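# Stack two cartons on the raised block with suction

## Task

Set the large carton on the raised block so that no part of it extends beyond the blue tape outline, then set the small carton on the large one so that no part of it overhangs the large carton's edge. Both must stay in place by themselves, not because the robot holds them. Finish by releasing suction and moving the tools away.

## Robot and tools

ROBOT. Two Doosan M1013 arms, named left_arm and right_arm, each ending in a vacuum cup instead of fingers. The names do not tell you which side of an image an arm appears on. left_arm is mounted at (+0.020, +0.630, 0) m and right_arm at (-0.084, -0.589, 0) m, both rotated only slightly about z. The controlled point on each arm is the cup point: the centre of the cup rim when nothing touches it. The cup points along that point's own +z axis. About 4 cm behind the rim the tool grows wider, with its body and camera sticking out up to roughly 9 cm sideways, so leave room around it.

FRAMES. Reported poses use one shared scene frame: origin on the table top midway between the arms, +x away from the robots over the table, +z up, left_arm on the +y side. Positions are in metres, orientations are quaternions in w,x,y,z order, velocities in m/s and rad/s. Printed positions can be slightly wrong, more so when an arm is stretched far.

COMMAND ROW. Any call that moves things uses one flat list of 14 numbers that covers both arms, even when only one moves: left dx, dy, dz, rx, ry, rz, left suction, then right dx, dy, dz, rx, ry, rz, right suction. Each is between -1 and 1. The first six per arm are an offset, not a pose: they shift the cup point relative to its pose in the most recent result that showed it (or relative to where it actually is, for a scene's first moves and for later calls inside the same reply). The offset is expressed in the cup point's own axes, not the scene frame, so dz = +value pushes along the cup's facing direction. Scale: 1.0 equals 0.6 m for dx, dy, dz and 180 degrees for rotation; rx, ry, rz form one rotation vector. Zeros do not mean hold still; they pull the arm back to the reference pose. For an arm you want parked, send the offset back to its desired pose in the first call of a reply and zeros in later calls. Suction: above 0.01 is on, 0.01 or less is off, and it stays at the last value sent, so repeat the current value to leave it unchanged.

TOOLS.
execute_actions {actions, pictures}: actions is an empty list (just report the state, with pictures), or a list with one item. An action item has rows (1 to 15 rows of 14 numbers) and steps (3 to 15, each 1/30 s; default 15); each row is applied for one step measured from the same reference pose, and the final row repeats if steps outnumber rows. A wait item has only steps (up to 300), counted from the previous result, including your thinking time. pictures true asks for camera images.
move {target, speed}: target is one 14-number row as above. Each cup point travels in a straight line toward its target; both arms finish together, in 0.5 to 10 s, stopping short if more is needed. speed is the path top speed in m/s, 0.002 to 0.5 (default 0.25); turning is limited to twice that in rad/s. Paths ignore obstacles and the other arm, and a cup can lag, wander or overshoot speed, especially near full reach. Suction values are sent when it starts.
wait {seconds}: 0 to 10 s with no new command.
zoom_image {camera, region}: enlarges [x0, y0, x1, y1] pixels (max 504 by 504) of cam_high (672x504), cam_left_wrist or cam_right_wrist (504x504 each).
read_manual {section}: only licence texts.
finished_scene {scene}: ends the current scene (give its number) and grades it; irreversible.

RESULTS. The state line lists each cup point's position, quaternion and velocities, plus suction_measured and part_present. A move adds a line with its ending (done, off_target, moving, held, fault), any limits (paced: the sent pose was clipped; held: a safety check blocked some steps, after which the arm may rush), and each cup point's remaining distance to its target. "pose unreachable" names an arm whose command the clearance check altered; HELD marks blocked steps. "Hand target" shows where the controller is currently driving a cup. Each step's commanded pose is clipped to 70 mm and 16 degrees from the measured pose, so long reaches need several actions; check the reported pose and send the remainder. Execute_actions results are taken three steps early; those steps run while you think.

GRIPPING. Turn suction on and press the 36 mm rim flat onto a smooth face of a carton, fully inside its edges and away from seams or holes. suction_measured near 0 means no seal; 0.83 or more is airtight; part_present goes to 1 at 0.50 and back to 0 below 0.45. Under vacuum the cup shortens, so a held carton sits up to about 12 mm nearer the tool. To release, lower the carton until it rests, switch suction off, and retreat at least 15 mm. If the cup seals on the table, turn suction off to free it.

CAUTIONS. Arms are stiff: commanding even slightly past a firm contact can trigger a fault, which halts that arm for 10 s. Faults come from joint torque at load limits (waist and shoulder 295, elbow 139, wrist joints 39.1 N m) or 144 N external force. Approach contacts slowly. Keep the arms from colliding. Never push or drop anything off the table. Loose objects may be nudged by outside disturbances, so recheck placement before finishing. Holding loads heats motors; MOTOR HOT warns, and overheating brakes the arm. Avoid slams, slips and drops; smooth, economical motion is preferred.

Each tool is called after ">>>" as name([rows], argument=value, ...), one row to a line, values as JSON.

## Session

>>> execute_actions(actions=[])

Scene clock: 0.00 s of 6200.00 s.
left_arm: end_effector_position=(+0.6664, +0.7002, +0.3623) suction_measured=0.01 part_present=0 end_effector_quat_wxyz=(+0.001, -0.310, +0.951, +0.001) end_effector_velocity=(+0.000, +0.000, +0.000) end_effector_angular_velocity=(+0.001, -0.000, +0.000) | right_arm: end_effector_position=(+0.5650, -0.5443, +0.3633) suction_measured=0.00 part_present=0 end_effector_quat_wxyz=(+0.002, +0.225, +0.974, +0.000) end_effector_velocity=(-0.001, +0.000, -0.000) end_effector_angular_velocity=(-0.000, +0.002, -0.000)
Joint positions: left_arm=[-0.052  0.167  1.619  0.001  1.354 -0.576] | right_arm=[-0.055  0.166  1.619 -0.001  1.353  0.47 ]
Joint velocities: left_arm=[ 0.     0.    -0.     0.001  0.    -0.   ] | right_arm=[ 0.    -0.001  0.002 -0.     0.001  0.   ]
Hand target (left_arm): +0.666, +0.700, +0.362; +0.001, -0.310, +0.951, +0.001
Hand target (right_arm): +0.565, -0.544, +0.363; +0.002, +0.225, +0.974, +0.000

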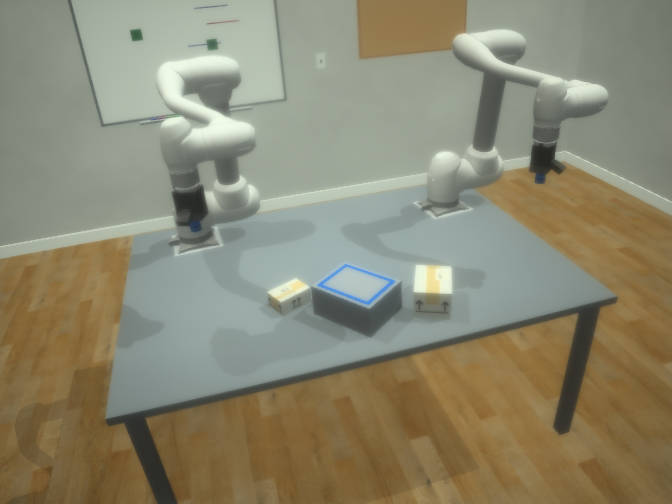

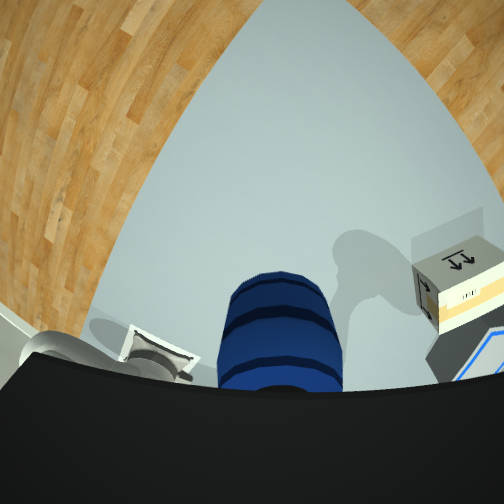

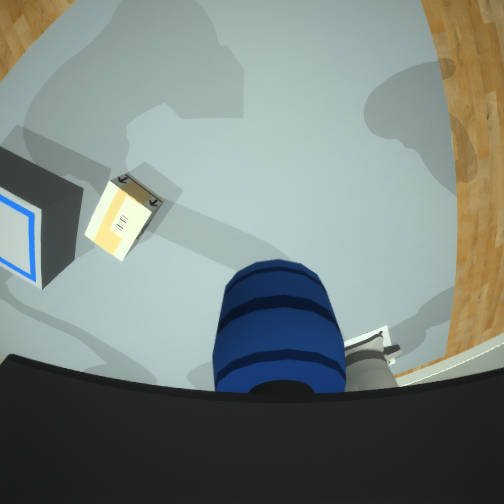

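>>> zoom_image(camera="cam_high", region=[305, 255, 410, 340])

>>> zoom_image(camera="cam_high", region=[400, 255, 470, 325])

>>> zoom_image(camera="cam_high", region=[260, 270, 320, 320])

>>> zoom_image(camera="cam_right_wrist", region=[0, 140, 180, 300])

>>> zoom_image(camera="cam_left_wrist", region=[384, 220, 504, 390])

Region (305, 255, 410, 340) of cam_high's 672x504 image, scaled by 4.800, with more detail than that image has; it fills the top 408 rows of this view, and the rest is white.

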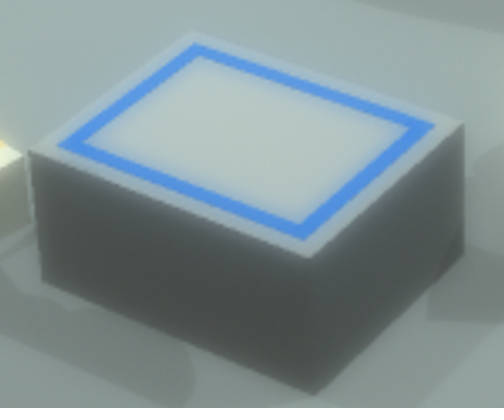

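Region (400, 255, 470, 325) of cam_high's 672x504 image, scaled by 7.200, with more detail than that image has.

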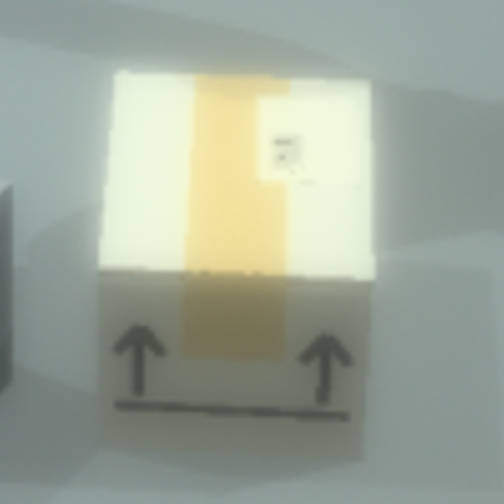

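Region (260, 270, 320, 320) of cam_high's 672x504 image, scaled by 8.400, with more detail than that image has.

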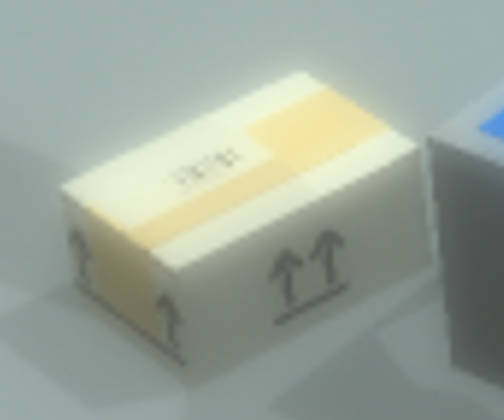

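Region (0, 140, 180, 300) of cam_right_wrist's 504x504 image, scaled by 2.800, with more detail than that image has.

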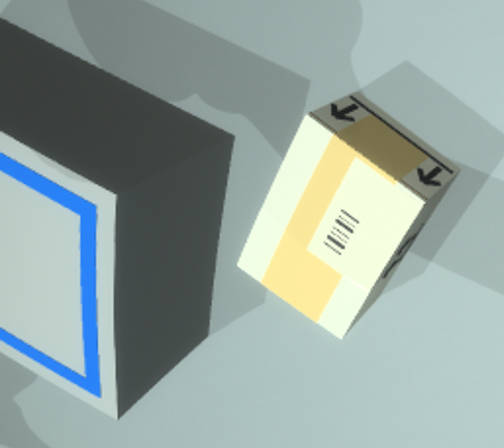

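Region (384, 220, 504, 390) of cam_left_wrist's 504x504 image, scaled by 2.965, with more detail than that image has; it fills the left 356 columns of this view, and the rest is white.

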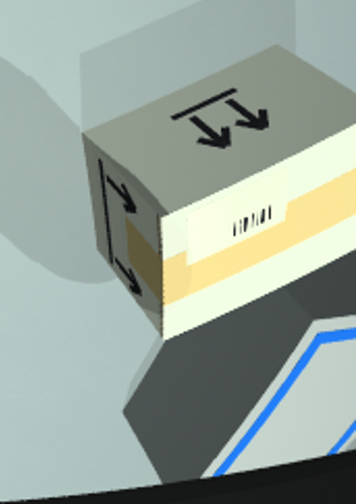

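>>> move(target=[0.3276,-0.734,0.1705,0,0,-0.1578,0, 0.1762,0.4368,0.2638,0,0,0.2194,0], speed=0.45)

>>> zoom_image(camera="cam_left_wrist", region=[140, 90, 400, 310])

>>> zoom_image(camera="cam_right_wrist", region=[170, 90, 370, 310])

>>> zoom_image(camera="cam_left_wrist", region=[195, 255, 365, 420])

>>> zoom_image(camera="cam_right_wrist", region=[195, 245, 365, 410])

Scene clock: 3.33 s of 6200.00 s.
left_arm: end_effector_position=(+0.7675, +0.2284, +0.2602) suction_measured=0.01 part_present=0 end_effector_quat_wxyz=(+0.001, -0.534, +0.846, -0.000) end_effector_velocity=(+0.000, -0.000, -0.001) end_effector_angular_velocity=(-0.001, +0.001, +0.001) | right_arm: end_effector_position=(+0.5853, -0.2620, +0.2052) suction_measured=0.00 part_present=0 end_effector_quat_wxyz=(+0.001, +0.541, +0.841, +0.001) end_effector_velocity=(-0.000, +0.000, +0.000) end_effector_angular_velocity=(-0.001, -0.000, -0.000)
Joint positions: left_arm=[-0.64   0.521  1.317  0.001  1.302 -1.66 ] | right_arm=[ 0.338  0.393  1.618 -0.001  1.127  1.552]
Joint velocities: left_arm=[ 0.     0.001 -0.001 -0.002 -0.    -0.   ] | right_arm=[ 0.001 -0.001  0.001 -0.001  0.     0.001]
Hand target (left_arm): +0.768, +0.228, +0.260; +0.001, -0.534, +0.846, -0.000
Hand target (right_arm): +0.585, -0.262, +0.205; +0.001, +0.541, +0.841, +0.001
Off the commanded pose (left_arm): 0.001 m, 0 deg.
Off the commanded pose (right_arm): 0.001 m, 0 deg.
Kept back: nothing.
move: done

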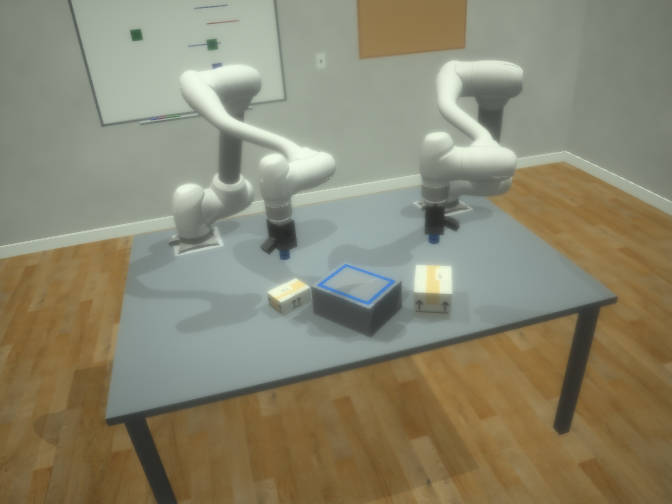

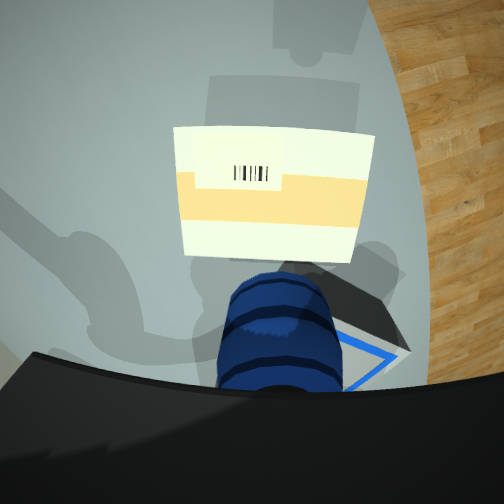

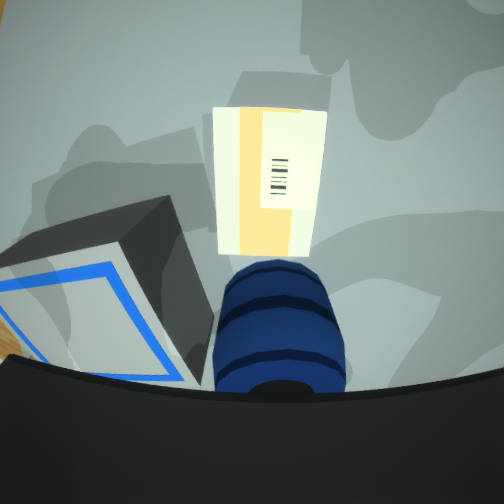

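Region (140, 90, 400, 310) of cam_left_wrist's 504x504 image, scaled by 1.938, with more detail than that image has; it fills the top 426 rows of this view, and the rest is white.

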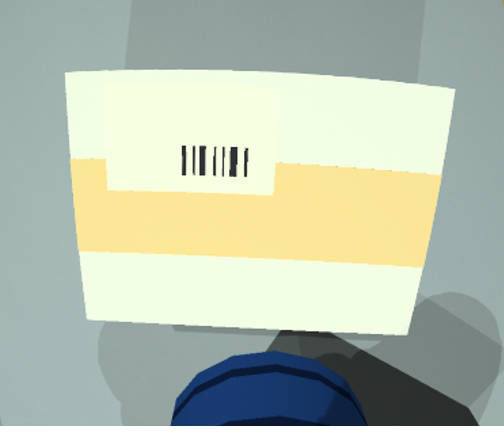

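Region (170, 90, 370, 310) of cam_right_wrist's 504x504 image, scaled by 2.291, with more detail than that image has; it fills the left 458 columns of this view, and the rest is white.

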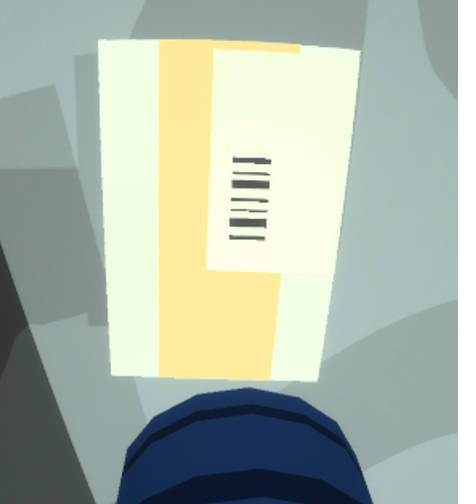

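Region (195, 255, 365, 420) of cam_left_wrist's 504x504 image, scaled by 2.965, with more detail than that image has; it fills the top 489 rows of this view, and the rest is white.

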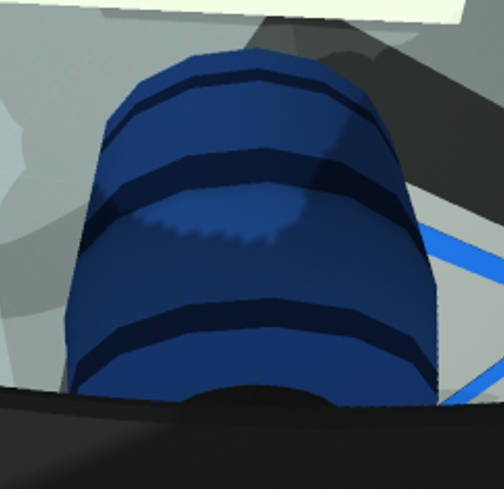

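Region (195, 245, 365, 410) of cam_right_wrist's 504x504 image, scaled by 2.965, with more detail than that image has; it fills the top 489 rows of this view, and the rest is white.

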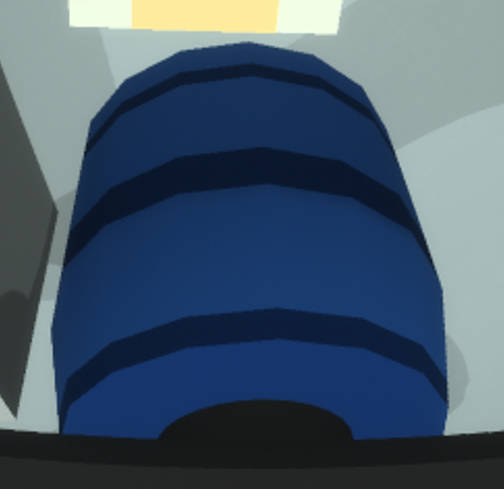

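>>> move(target=[-0.0017,0.0017,0.2237,0,0,0,1, 0,0,0.2003,0,0,0,1], speed=0.3)

>>> move(target=[0,0,0.0317,0,0,0,1, 0,0,0.0317,0,0,0,1], speed=0.035)

Scene clock: 4.93 s of 6200.00 s.
left_arm: end_effector_position=(+0.7671, +0.2297, +0.1259) suction_measured=0.01 part_present=0 end_effector_quat_wxyz=(+0.001, -0.533, +0.846, -0.000) end_effector_velocity=(+0.000, +0.000, -0.000) end_effector_angular_velocity=(+0.000, -0.001, -0.000) | right_arm: end_effector_position=(+0.5856, -0.2618, +0.0849) suction_measured=0.00 part_present=0 end_effector_quat_wxyz=(+0.001, +0.541, +0.841, +0.001) end_effector_velocity=(+0.001, +0.000, +0.001) end_effector_angular_velocity=(+0.001, -0.003, -0.000)
Joint positions: left_arm=[-0.639  0.6    1.447  0.001  1.093 -1.659] | right_arm=[ 0.338  0.493  1.713 -0.001  0.932  1.552]
Joint velocities: left_arm=[ 0.     0.     0.     0.001 -0.001  0.   ] | right_arm=[ 0.    -0.    -0.001 -0.001 -0.002  0.   ]
Hand target (left_arm): +0.767, +0.230, +0.126; +0.001, -0.533, +0.846, -0.000
Hand target (right_arm): +0.586, -0.262, +0.085; +0.001, +0.541, +0.841, +0.001
Off the commanded pose (left_arm): 0.000 m, 0 deg.
Off the commanded pose (right_arm): 0.000 m, 0 deg.
Kept back: nothing.
move: done

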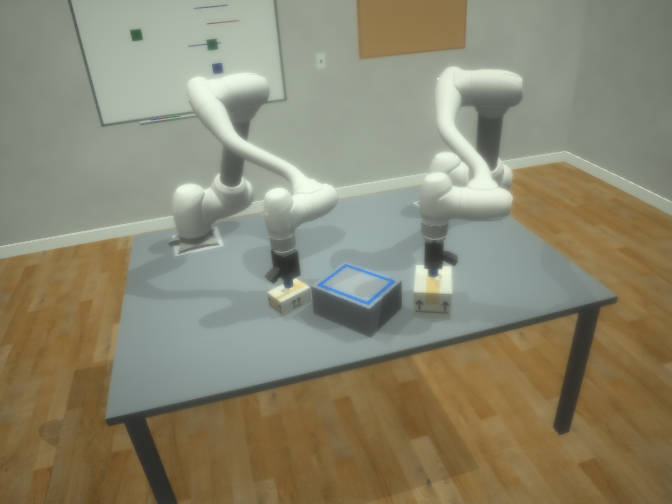

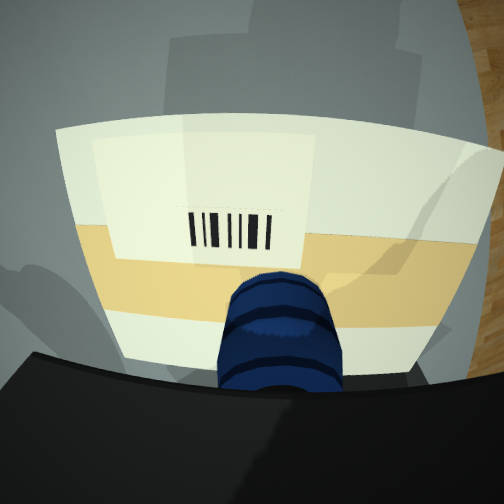

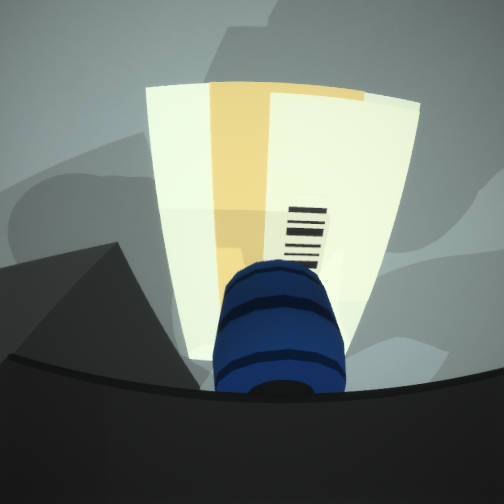

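Scene clock: 5.70 s of 6200.00 s.
left_arm: end_effector_position=(+0.7671, +0.2297, +0.1068) suction_measured=0.85 part_present=1 end_effector_quat_wxyz=(+0.001, -0.533, +0.846, -0.000) end_effector_velocity=(-0.000, +0.000, +0.001) end_effector_angular_velocity=(+0.001, -0.001, -0.000) | right_arm: end_effector_position=(+0.5856, -0.2618, +0.0658) suction_measured=0.84 part_present=1 end_effector_quat_wxyz=(+0.001, +0.541, +0.841, +0.001) end_effector_velocity=(+0.001, +0.000, +0.001) end_effector_angular_velocity=(+0.001, -0.001, +0.001)
Joint positions: left_arm=[-0.639  0.615  1.461  0.001  1.065 -1.659] | right_arm=[ 0.338  0.512  1.724 -0.001  0.902  1.552]
Joint velocities: left_arm=[-0.    -0.001  0.001  0.001  0.    -0.   ] | right_arm=[ 0.     0.    -0.001 -0.     0.    -0.   ]
Hand target (left_arm): +0.767, +0.230, +0.107; +0.001, -0.533, +0.846, -0.000
Hand target (right_arm): +0.586, -0.262, +0.066; +0.001, +0.541, +0.841, +0.001
Off the commanded pose (left_arm): 0.000 m, 0 deg.
Off the commanded pose (right_arm): 0.000 m, 0 deg.
Kept back: nothing.
move: done

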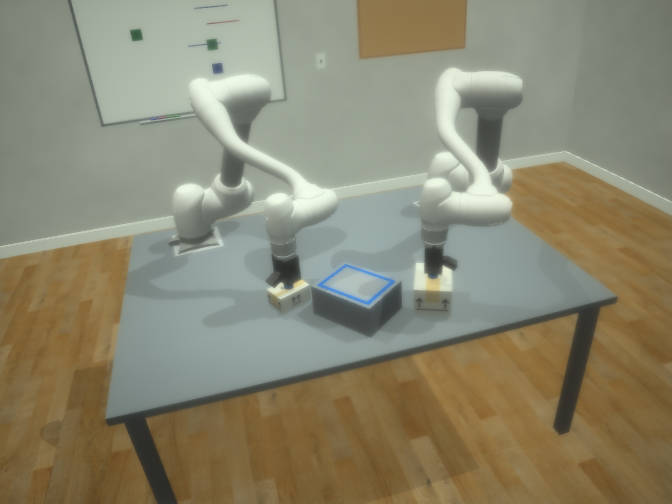

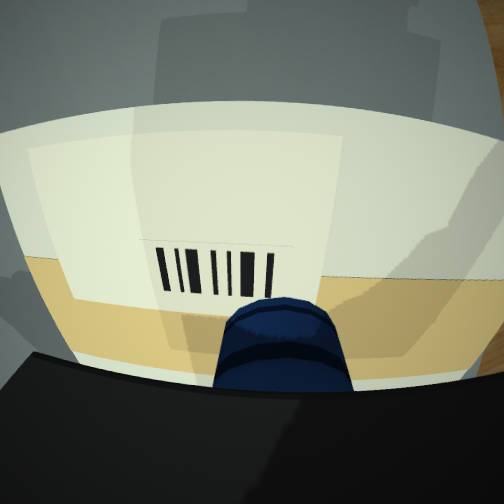

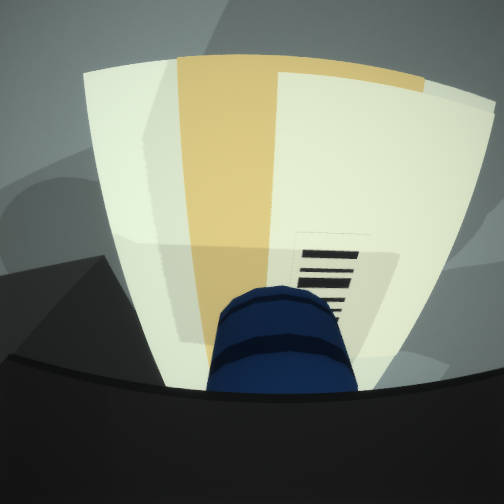

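>>> move(target=[0,0,-0.2467,0,0,-0.1667,1, -0.0923,-0.0707,-0.2567,0,0,0.1667,1], speed=0.4)

>>> move(target=[0.4725,0.1,0.0083,0,0,-0.1811,1, -0.1193,-0.022,-0.15,0,0,0.1944,1], speed=0.4)

>>> zoom_image(camera="cam_left_wrist", region=[90, 20, 280, 130])

>>> zoom_image(camera="cam_left_wrist", region=[280, 20, 470, 130])

>>> zoom_image(camera="cam_high", region=[300, 220, 420, 340])

Scene clock: 7.47 s of 6200.00 s.
left_arm: end_effector_position=(+0.7670, +0.2298, +0.2548) suction_measured=0.99 part_present=1 end_effector_quat_wxyz=(-0.001, +0.734, -0.679, +0.000) end_effector_velocity=(+0.000, -0.000, +0.000) end_effector_angular_velocity=(-0.001, -0.000, +0.002) | right_arm: end_effector_position=(+0.5697, -0.3300, +0.2199) suction_measured=0.99 part_present=1 end_effector_quat_wxyz=(+0.001, +0.740, +0.673, +0.002) end_effector_velocity=(-0.000, -0.000, +0.001) end_effector_angular_velocity=(-0.001, +0.002, +0.000)
Joint positions: left_arm=[-0.639  0.522  1.326  0.001  1.292 -2.183] | right_arm=[ 0.258  0.322  1.691 -0.001  1.126  1.995]
Joint velocities: left_arm=[-0.     0.    -0.001 -0.001 -0.    -0.001] | right_arm=[ 0.     0.    -0.002 -0.001  0.003  0.   ]
Hand target (left_arm): +0.767, +0.230, +0.255; -0.001, +0.734, -0.679, +0.000
Hand target (right_arm): +0.570, -0.330, +0.220; +0.001, +0.740, +0.673, +0.002
Off the commanded pose (left_arm): 0.000 m, 0 deg.
Off the commanded pose (right_arm): 0.000 m, 0 deg.
Kept back: nothing.
move: done

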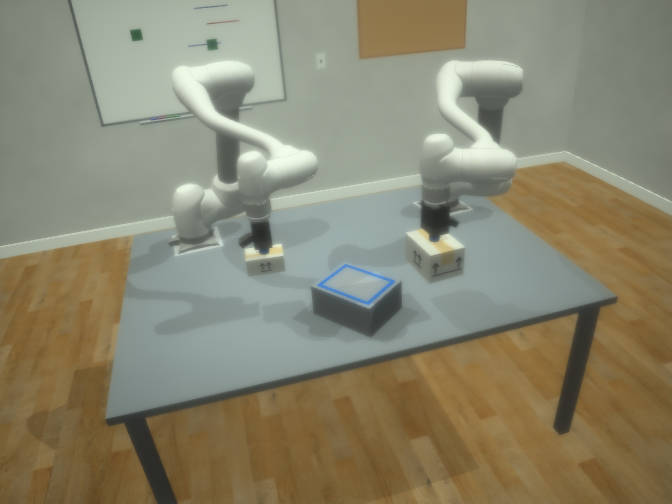

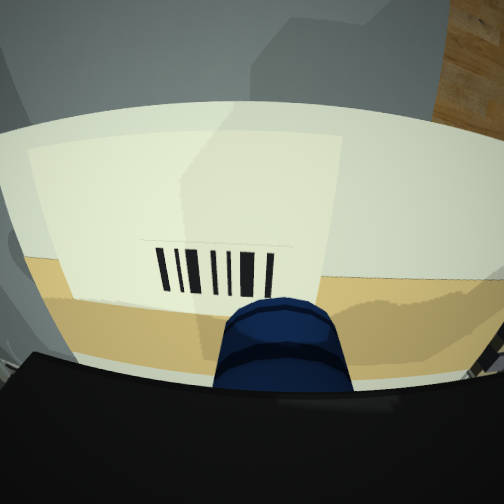

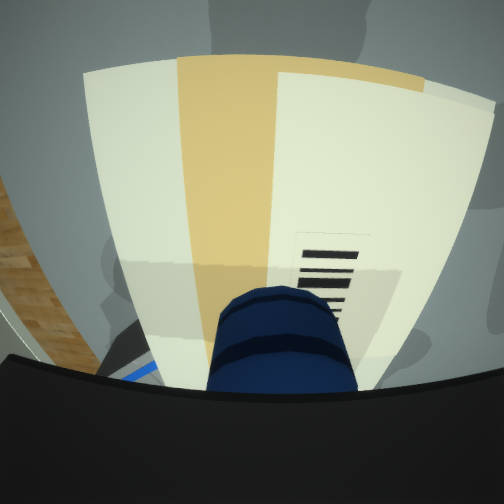

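Scene clock: 8.67 s of 6200.00 s.
left_arm: end_effector_position=(+0.7296, -0.0575, +0.2499) suction_measured=0.99 part_present=1 end_effector_quat_wxyz=(-0.001, +0.895, -0.445, +0.001) end_effector_velocity=(-0.000, -0.000, -0.002) end_effector_angular_velocity=(+0.001, +0.001, +0.000) | right_arm: end_effector_position=(+0.5494, -0.4001, +0.3099) suction_measured=0.99 part_present=1 end_effector_quat_wxyz=(+0.001, +0.908, +0.419, +0.002) end_effector_velocity=(-0.000, -0.000, +0.000) end_effector_angular_velocity=(-0.001, +0.001, -0.000)
Joint positions: left_arm=[-0.911  0.772  0.916  0.001  1.453 -3.024] | right_arm=[ 0.167  0.205  1.671 -0.001  1.262  2.515]
Joint velocities: left_arm=[-0.     0.002  0.    -0.    -0.    -0.   ] | right_arm=[-0.    -0.    -0.    -0.001  0.001  0.   ]
Hand target (left_arm): +0.730, -0.058, +0.250; -0.000, +0.895, -0.445, +0.001
Hand target (right_arm): +0.549, -0.400, +0.310; +0.001, +0.908, +0.419, +0.002
Off the commanded pose (left_arm): 0.000 m, 0 deg.
Off the commanded pose (right_arm): 0.000 m, 0 deg.
Kept back: nothing.
move: done

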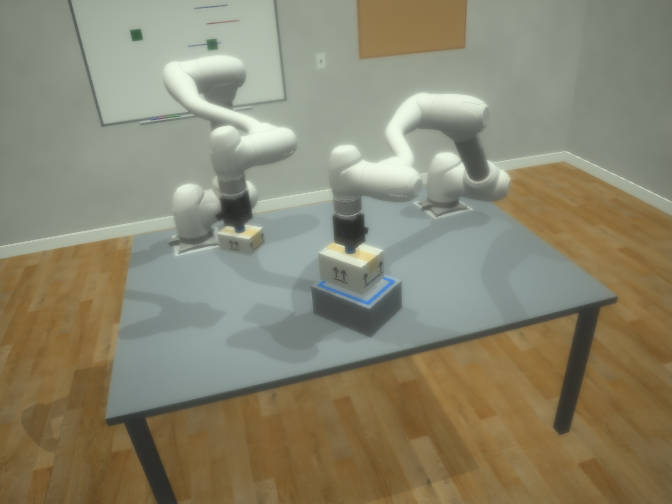

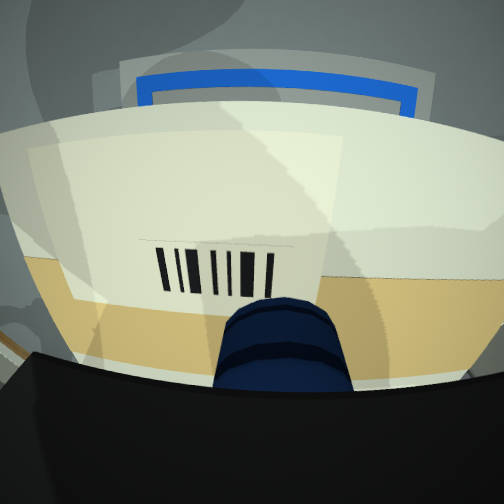

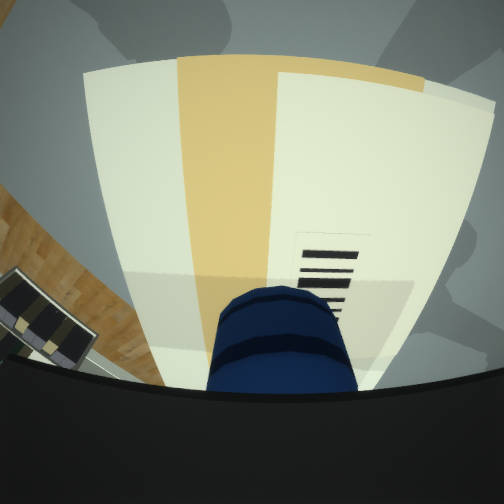

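Region (90, 20, 280, 130) of cam_left_wrist's 504x504 image, scaled by 2.653, with more detail than that image has; it fills the top 292 rows of this view, and the rest is white.

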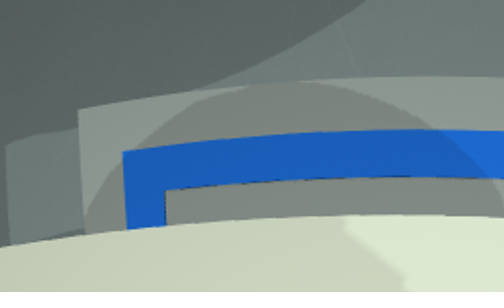

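Region (280, 20, 470, 130) of cam_left_wrist's 504x504 image, scaled by 2.653, with more detail than that image has; it fills the top 292 rows of this view, and the rest is white.

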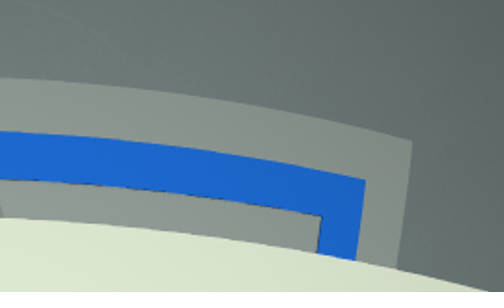

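Region (300, 220, 420, 340) of cam_high's 672x504 image, scaled by 4.200, with more detail than that image has.

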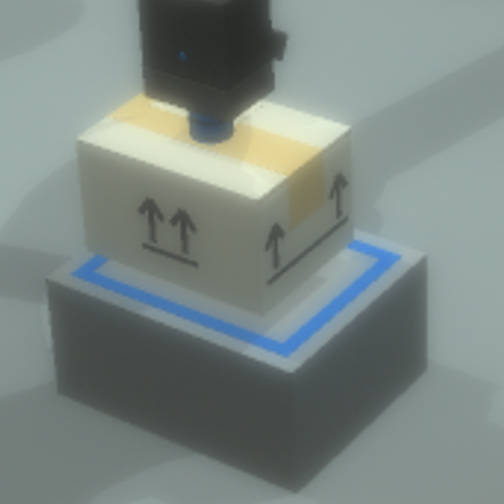

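>>> move(target=[-0.0322,0.0012,0.04,0,0,0,1, 0,0,0,0,0,0,1], speed=0.1)

>>> zoom_image(camera="cam_high", region=[310, 255, 405, 315])

>>> zoom_image(camera="cam_left_wrist", region=[70, 40, 270, 140])

>>> zoom_image(camera="cam_left_wrist", region=[270, 40, 470, 140])

Scene clock: 9.80 s of 6200.00 s.
left_arm: end_effector_position=(+0.7174, -0.0426, +0.2259) suction_measured=0.99 part_present=1 end_effector_quat_wxyz=(-0.001, +0.895, -0.445, +0.001) end_effector_velocity=(-0.000, -0.001, -0.001) end_effector_angular_velocity=(-0.002, +0.002, -0.000) | right_arm: end_effector_position=(+0.5495, -0.4001, +0.3099) suction_measured=0.99 part_present=1 end_effector_quat_wxyz=(+0.001, +0.908, +0.419, +0.002) end_effector_velocity=(+0.001, -0.000, +0.000) end_effector_angular_velocity=(+0.000, -0.002, -0.001)
Joint positions: left_arm=[-0.909  0.741  1.013  0.001  1.387 -3.022] | right_arm=[ 0.167  0.205  1.671 -0.001  1.262  2.515]
Joint velocities: left_arm=[-0.     0.     0.    -0.002 -0.001  0.001] | right_arm=[-0.     0.    -0.001 -0.    -0.001  0.001]
Hand target (left_arm): +0.717, -0.043, +0.226; -0.001, +0.895, -0.445, +0.001
Hand target (right_arm): +0.549, -0.400, +0.310; +0.001, +0.908, +0.419, +0.002
Off the commanded pose (left_arm): 0.000 m, 0 deg.
Off the commanded pose (right_arm): 0.000 m, 0 deg.
Kept back: nothing.
move: done

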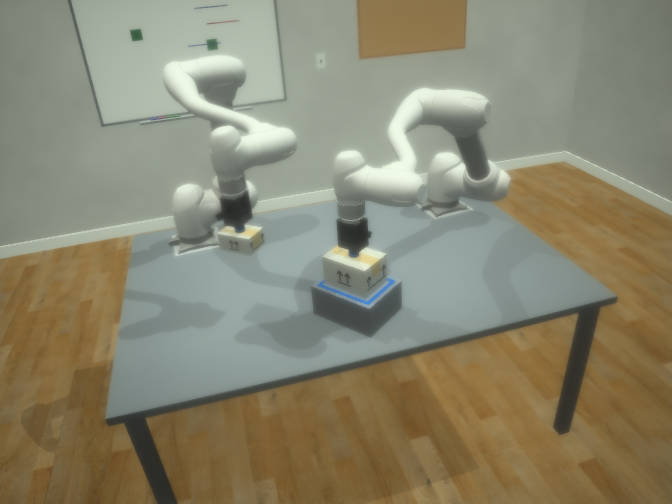

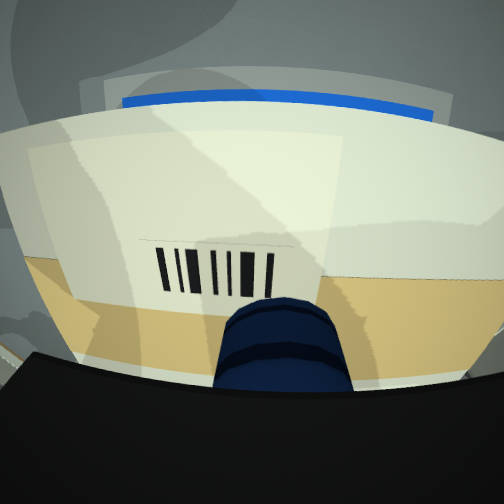

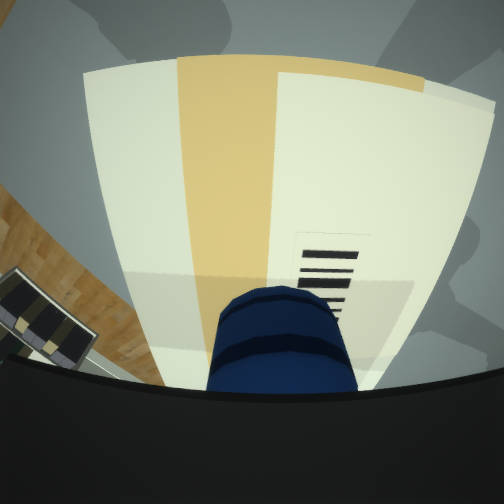

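Region (310, 255, 405, 315) of cam_high's 672x504 image, scaled by 5.305, with more detail than that image has; it fills the top 318 rows of this view, and the rest is white.

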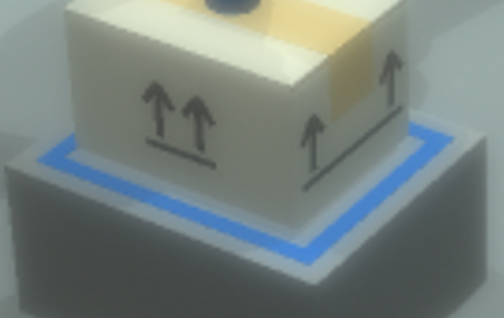

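Region (70, 40, 270, 140) of cam_left_wrist's 504x504 image, scaled by 2.520, with more detail than that image has.

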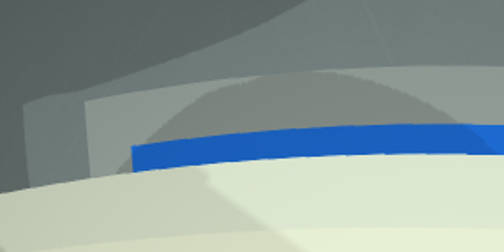

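Region (270, 40, 470, 140) of cam_left_wrist's 504x504 image, scaled by 2.520, with more detail than that image has.

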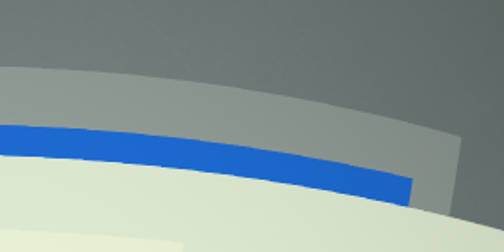

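>>> execute_actions(actions=[])

Scene clock: 10.17 s of 6200.00 s.
left_arm: end_effector_position=(+0.7174, -0.0426, +0.2259) suction_measured=0.99 part_present=1 end_effector_quat_wxyz=(-0.001, +0.895, -0.445, +0.001) end_effector_velocity=(+0.000, -0.000, +0.000) end_effector_angular_velocity=(+0.001, -0.002, +0.000) | right_arm: end_effector_position=(+0.5495, -0.4001, +0.3099) suction_measured=0.99 part_present=1 end_effector_quat_wxyz=(+0.001, +0.908, +0.419, +0.002) end_effector_velocity=(-0.001, -0.001, -0.001) end_effector_angular_velocity=(-0.001, +0.001, -0.000)
Joint positions: left_arm=[-0.909  0.741  1.013  0.001  1.387 -3.022] | right_arm=[ 0.167  0.205  1.671 -0.001  1.262  2.515]
Joint velocities: left_arm=[-0.     0.    -0.001  0.002 -0.    -0.001] | right_arm=[-0.     0.     0.002 -0.001 -0.     0.   ]
Hand target (left_arm): +0.717, -0.043, +0.226; -0.001, +0.895, -0.445, +0.001
Hand target (right_arm): +0.549, -0.400, +0.310; +0.001, +0.908, +0.419, +0.002
Off the commanded pose (left_arm): 0.000 m, 0 deg.
Off the commanded pose (right_arm): 0.000 m, 0 deg.
Kept back: nothing.
Steps of this call (steps 1 to 11: nothing new was sent). Readings (end_effector_position | what the end effector reports):
1: left_arm (+0.7174, -0.0426, +0.2259) | right_arm (+0.5495, -0.4001, +0.3099) | left_arm suction_measured=0.99 part_present=1 | right_arm suction_measured=0.99 part_present=1
2: left_arm (+0.7174, -0.0426, +0.2259) | right_arm (+0.5495, -0.4001, +0.3099) | left_arm suction_measured=0.99 part_present=1 | right_arm suction_measured=0.99 part_present=1
4: left_arm (+0.7174, -0.0426, +0.2259) | right_arm (+0.5495, -0.4001, +0.3099) | left_arm suction_measured=0.99 part_present=1 | right_arm suction_measured=0.99 part_present=1
8: left_arm (+0.7174, -0.0426, +0.2259) | right_arm (+0.5495, -0.4001, +0.3099) | left_arm suction_measured=0.99 part_present=1 | right_arm suction_measured=0.99 part_present=1
11: the state above

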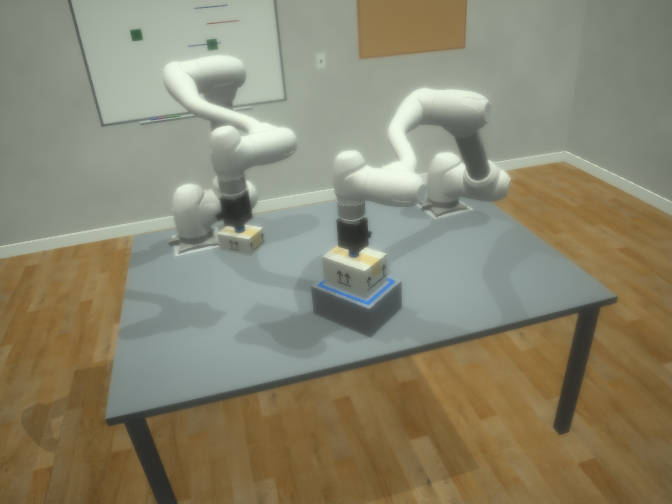

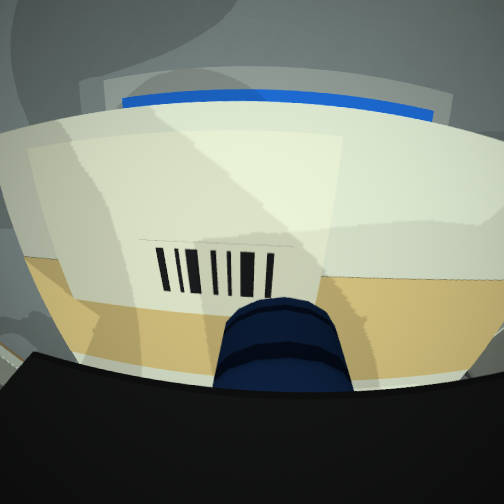

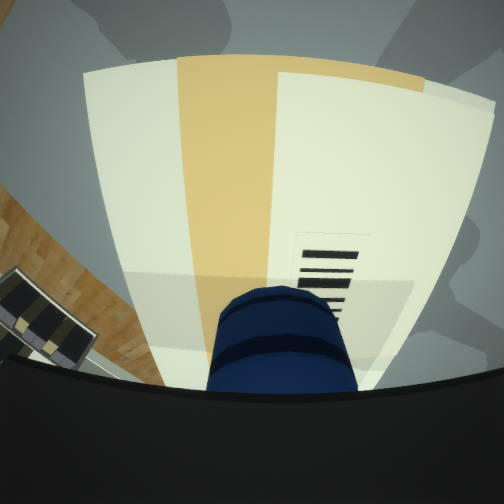

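>>> execute_actions([
  {"rows": [[0,0,0.0008,0,0,0,1,0,0,0,0,0,0.006,1],[0,0,0.0017,0,0,0,1,0,0,0,0,0,0.012,1],[0,0,0.0027,0,0,0,1,0,0,0,0,0,0.019,1],[0,0,0.0037,0,0,0,1,0,0,0,0,0,0.026,1],[0,0,0.0047,0,0,0,1,0,0,0,0,0,0.033,1],[0,0,0.0057,0,0,0,1,0,0,0,0,0,0.040,1],[0,0,0.0067,0,0,0,1,0,0,0,0,0,0.047,1],[0,0,0.0076,0,0,0,1,0,0,0,0,0,0.054,1],[0,0,0.0084,0,0,0,1,0,0,0,0,0,0.060,1],[0,0,0.0091,0,0,0,1,0,0,0,0,0,0.065,1],[0,0,0.0097,0,0,0,1,0,0,0,0,0,0.068,1],[0,0,0.0100,0,0,0,1,0,0,0,0,0,0.069,1]], "steps": 15},
], pictures=false)

>>> execute_actions(actions=[])

>>> zoom_image(camera="cam_high", region=[305, 245, 410, 320])

Scene clock: 10.77 s of 6200.00 s.
left_arm: end_effector_position=(+0.7174, -0.0426, +0.2202) suction_measured=0.99 part_present=1 end_effector_quat_wxyz=(-0.001, +0.895, -0.445, +0.001) end_effector_velocity=(-0.000, +0.000, -0.007) end_effector_angular_velocity=(-0.001, -0.001, +0.001) | right_arm: end_effector_position=(+0.5495, -0.4002, +0.3099) suction_measured=0.99 part_present=1 end_effector_quat_wxyz=(+0.000, +0.946, +0.324, +0.002) end_effector_velocity=(-0.001, +0.000, +0.000) end_effector_angular_velocity=(+0.002, +0.002, -0.382)
Joint positions: left_arm=[-0.909  0.743  1.02   0.001  1.378 -3.022] | right_arm=[0.167 0.205 1.671 0.    1.262 2.72 ]
Joint velocities: left_arm=[-0.     0.001  0.01   0.001 -0.013 -0.001] | right_arm=[ 0.    -0.     0.     0.001  0.001  0.382]
Steps of this call (steps 1 to 6: nothing new was sent; steps 7 to 18: the first 12 steps of this action). Readings (end_effector_position | what the end effector reports):
7: left_arm (+0.7174, -0.0426, +0.2259) | right_arm (+0.5495, -0.4001, +0.3099) | left_arm suction_measured=0.99 part_present=1 | right_arm suction_measured=0.99 part_present=1
8: left_arm (+0.7174, -0.0426, +0.2256) | right_arm (+0.5495, -0.4001, +0.3099) | left_arm suction_measured=0.99 part_present=1 | right_arm suction_measured=0.99 part_present=1
10: left_arm (+0.7174, -0.0426, +0.2245) | right_arm (+0.5495, -0.4002, +0.3099) | left_arm suction_measured=0.99 part_present=1 | right_arm suction_measured=0.99 part_present=1
14: left_arm (+0.7174, -0.0426, +0.2220) | right_arm (+0.5495, -0.4002, +0.3099) | left_arm suction_measured=0.99 part_present=1 | right_arm suction_measured=0.99 part_present=1
18: the state above

Scene clock: 10.87 s of 6200.00 s.
left_arm: end_effector_position=(+0.7174, -0.0426, +0.2199) suction_measured=0.99 part_present=1 end_effector_quat_wxyz=(-0.001, +0.895, -0.445, +0.001) end_effector_velocity=(+0.000, +0.000, -0.001) end_effector_angular_velocity=(-0.001, +0.002, +0.000) | right_arm: end_effector_position=(+0.5495, -0.4002, +0.3099) suction_measured=0.99 part_present=1 end_effector_quat_wxyz=(+0.000, +0.948, +0.318, +0.002) end_effector_velocity=(+0.000, +0.001, +0.000) end_effector_angular_velocity=(-0.004, -0.003, -0.005)
Joint positions: left_arm=[-0.909  0.744  1.02   0.001  1.377 -3.022] | right_arm=[ 0.167  0.205  1.671 -0.     1.262  2.732]
Joint velocities: left_arm=[ 0.001  0.     0.    -0.002 -0.     0.001] | right_arm=[ 0.003 -0.     0.    -0.004 -0.002  0.009]
Hand target (left_arm): +0.717, -0.043, +0.220; -0.001, +0.895, -0.445, +0.001
Hand target (right_arm): +0.549, -0.400, +0.310; +0.001, +0.948, +0.318, +0.002
Off the commanded pose (left_arm): 0.000 m, 0 deg.
Off the commanded pose (right_arm): 0.000 m, 0 deg.
Kept back: nothing.
Steps of this call (steps 1 to 3: the last 3 steps of your previous action). Readings (end_effector_position | what the end effector reports):
1: left_arm (+0.7174, -0.0426, +0.2199) | right_arm (+0.5495, -0.4002, +0.3099) | left_arm suction_measured=0.99 part_present=1 | right_arm suction_measured=0.99 part_present=1
2: left_arm (+0.7174, -0.0426, +0.2199) | right_arm (+0.5495, -0.4002, +0.3099) | left_arm suction_measured=0.99 part_present=1 | right_arm suction_measured=0.99 part_present=1
3: the state above

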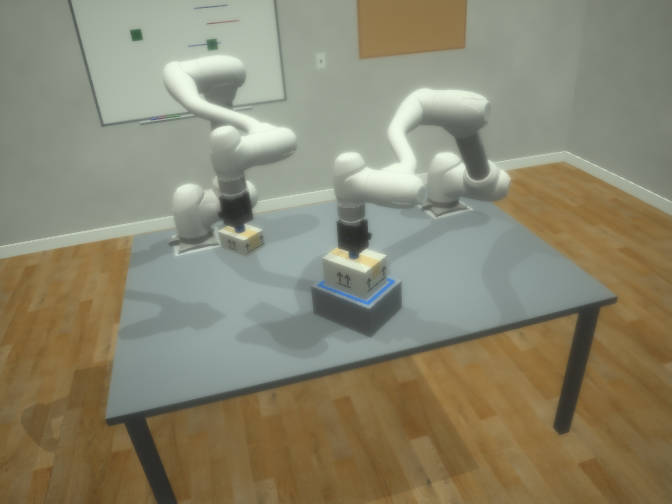

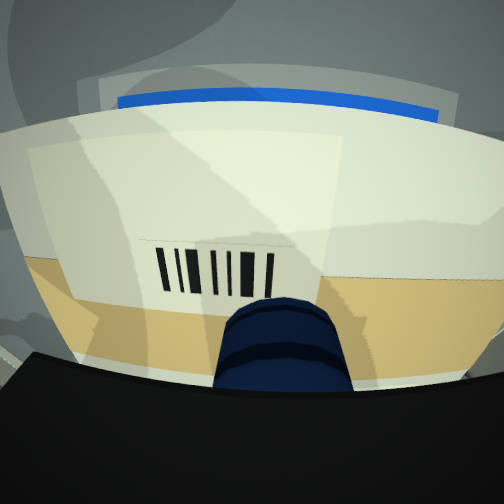

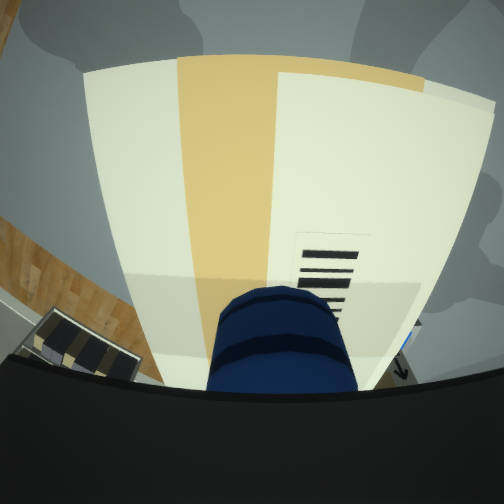

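Region (305, 245, 410, 320) of cam_high's 672x504 image, scaled by 4.800, with more detail than that image has; it fills the top 360 rows of this view, and the rest is white.

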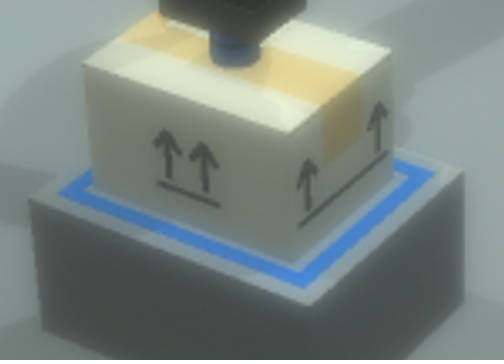

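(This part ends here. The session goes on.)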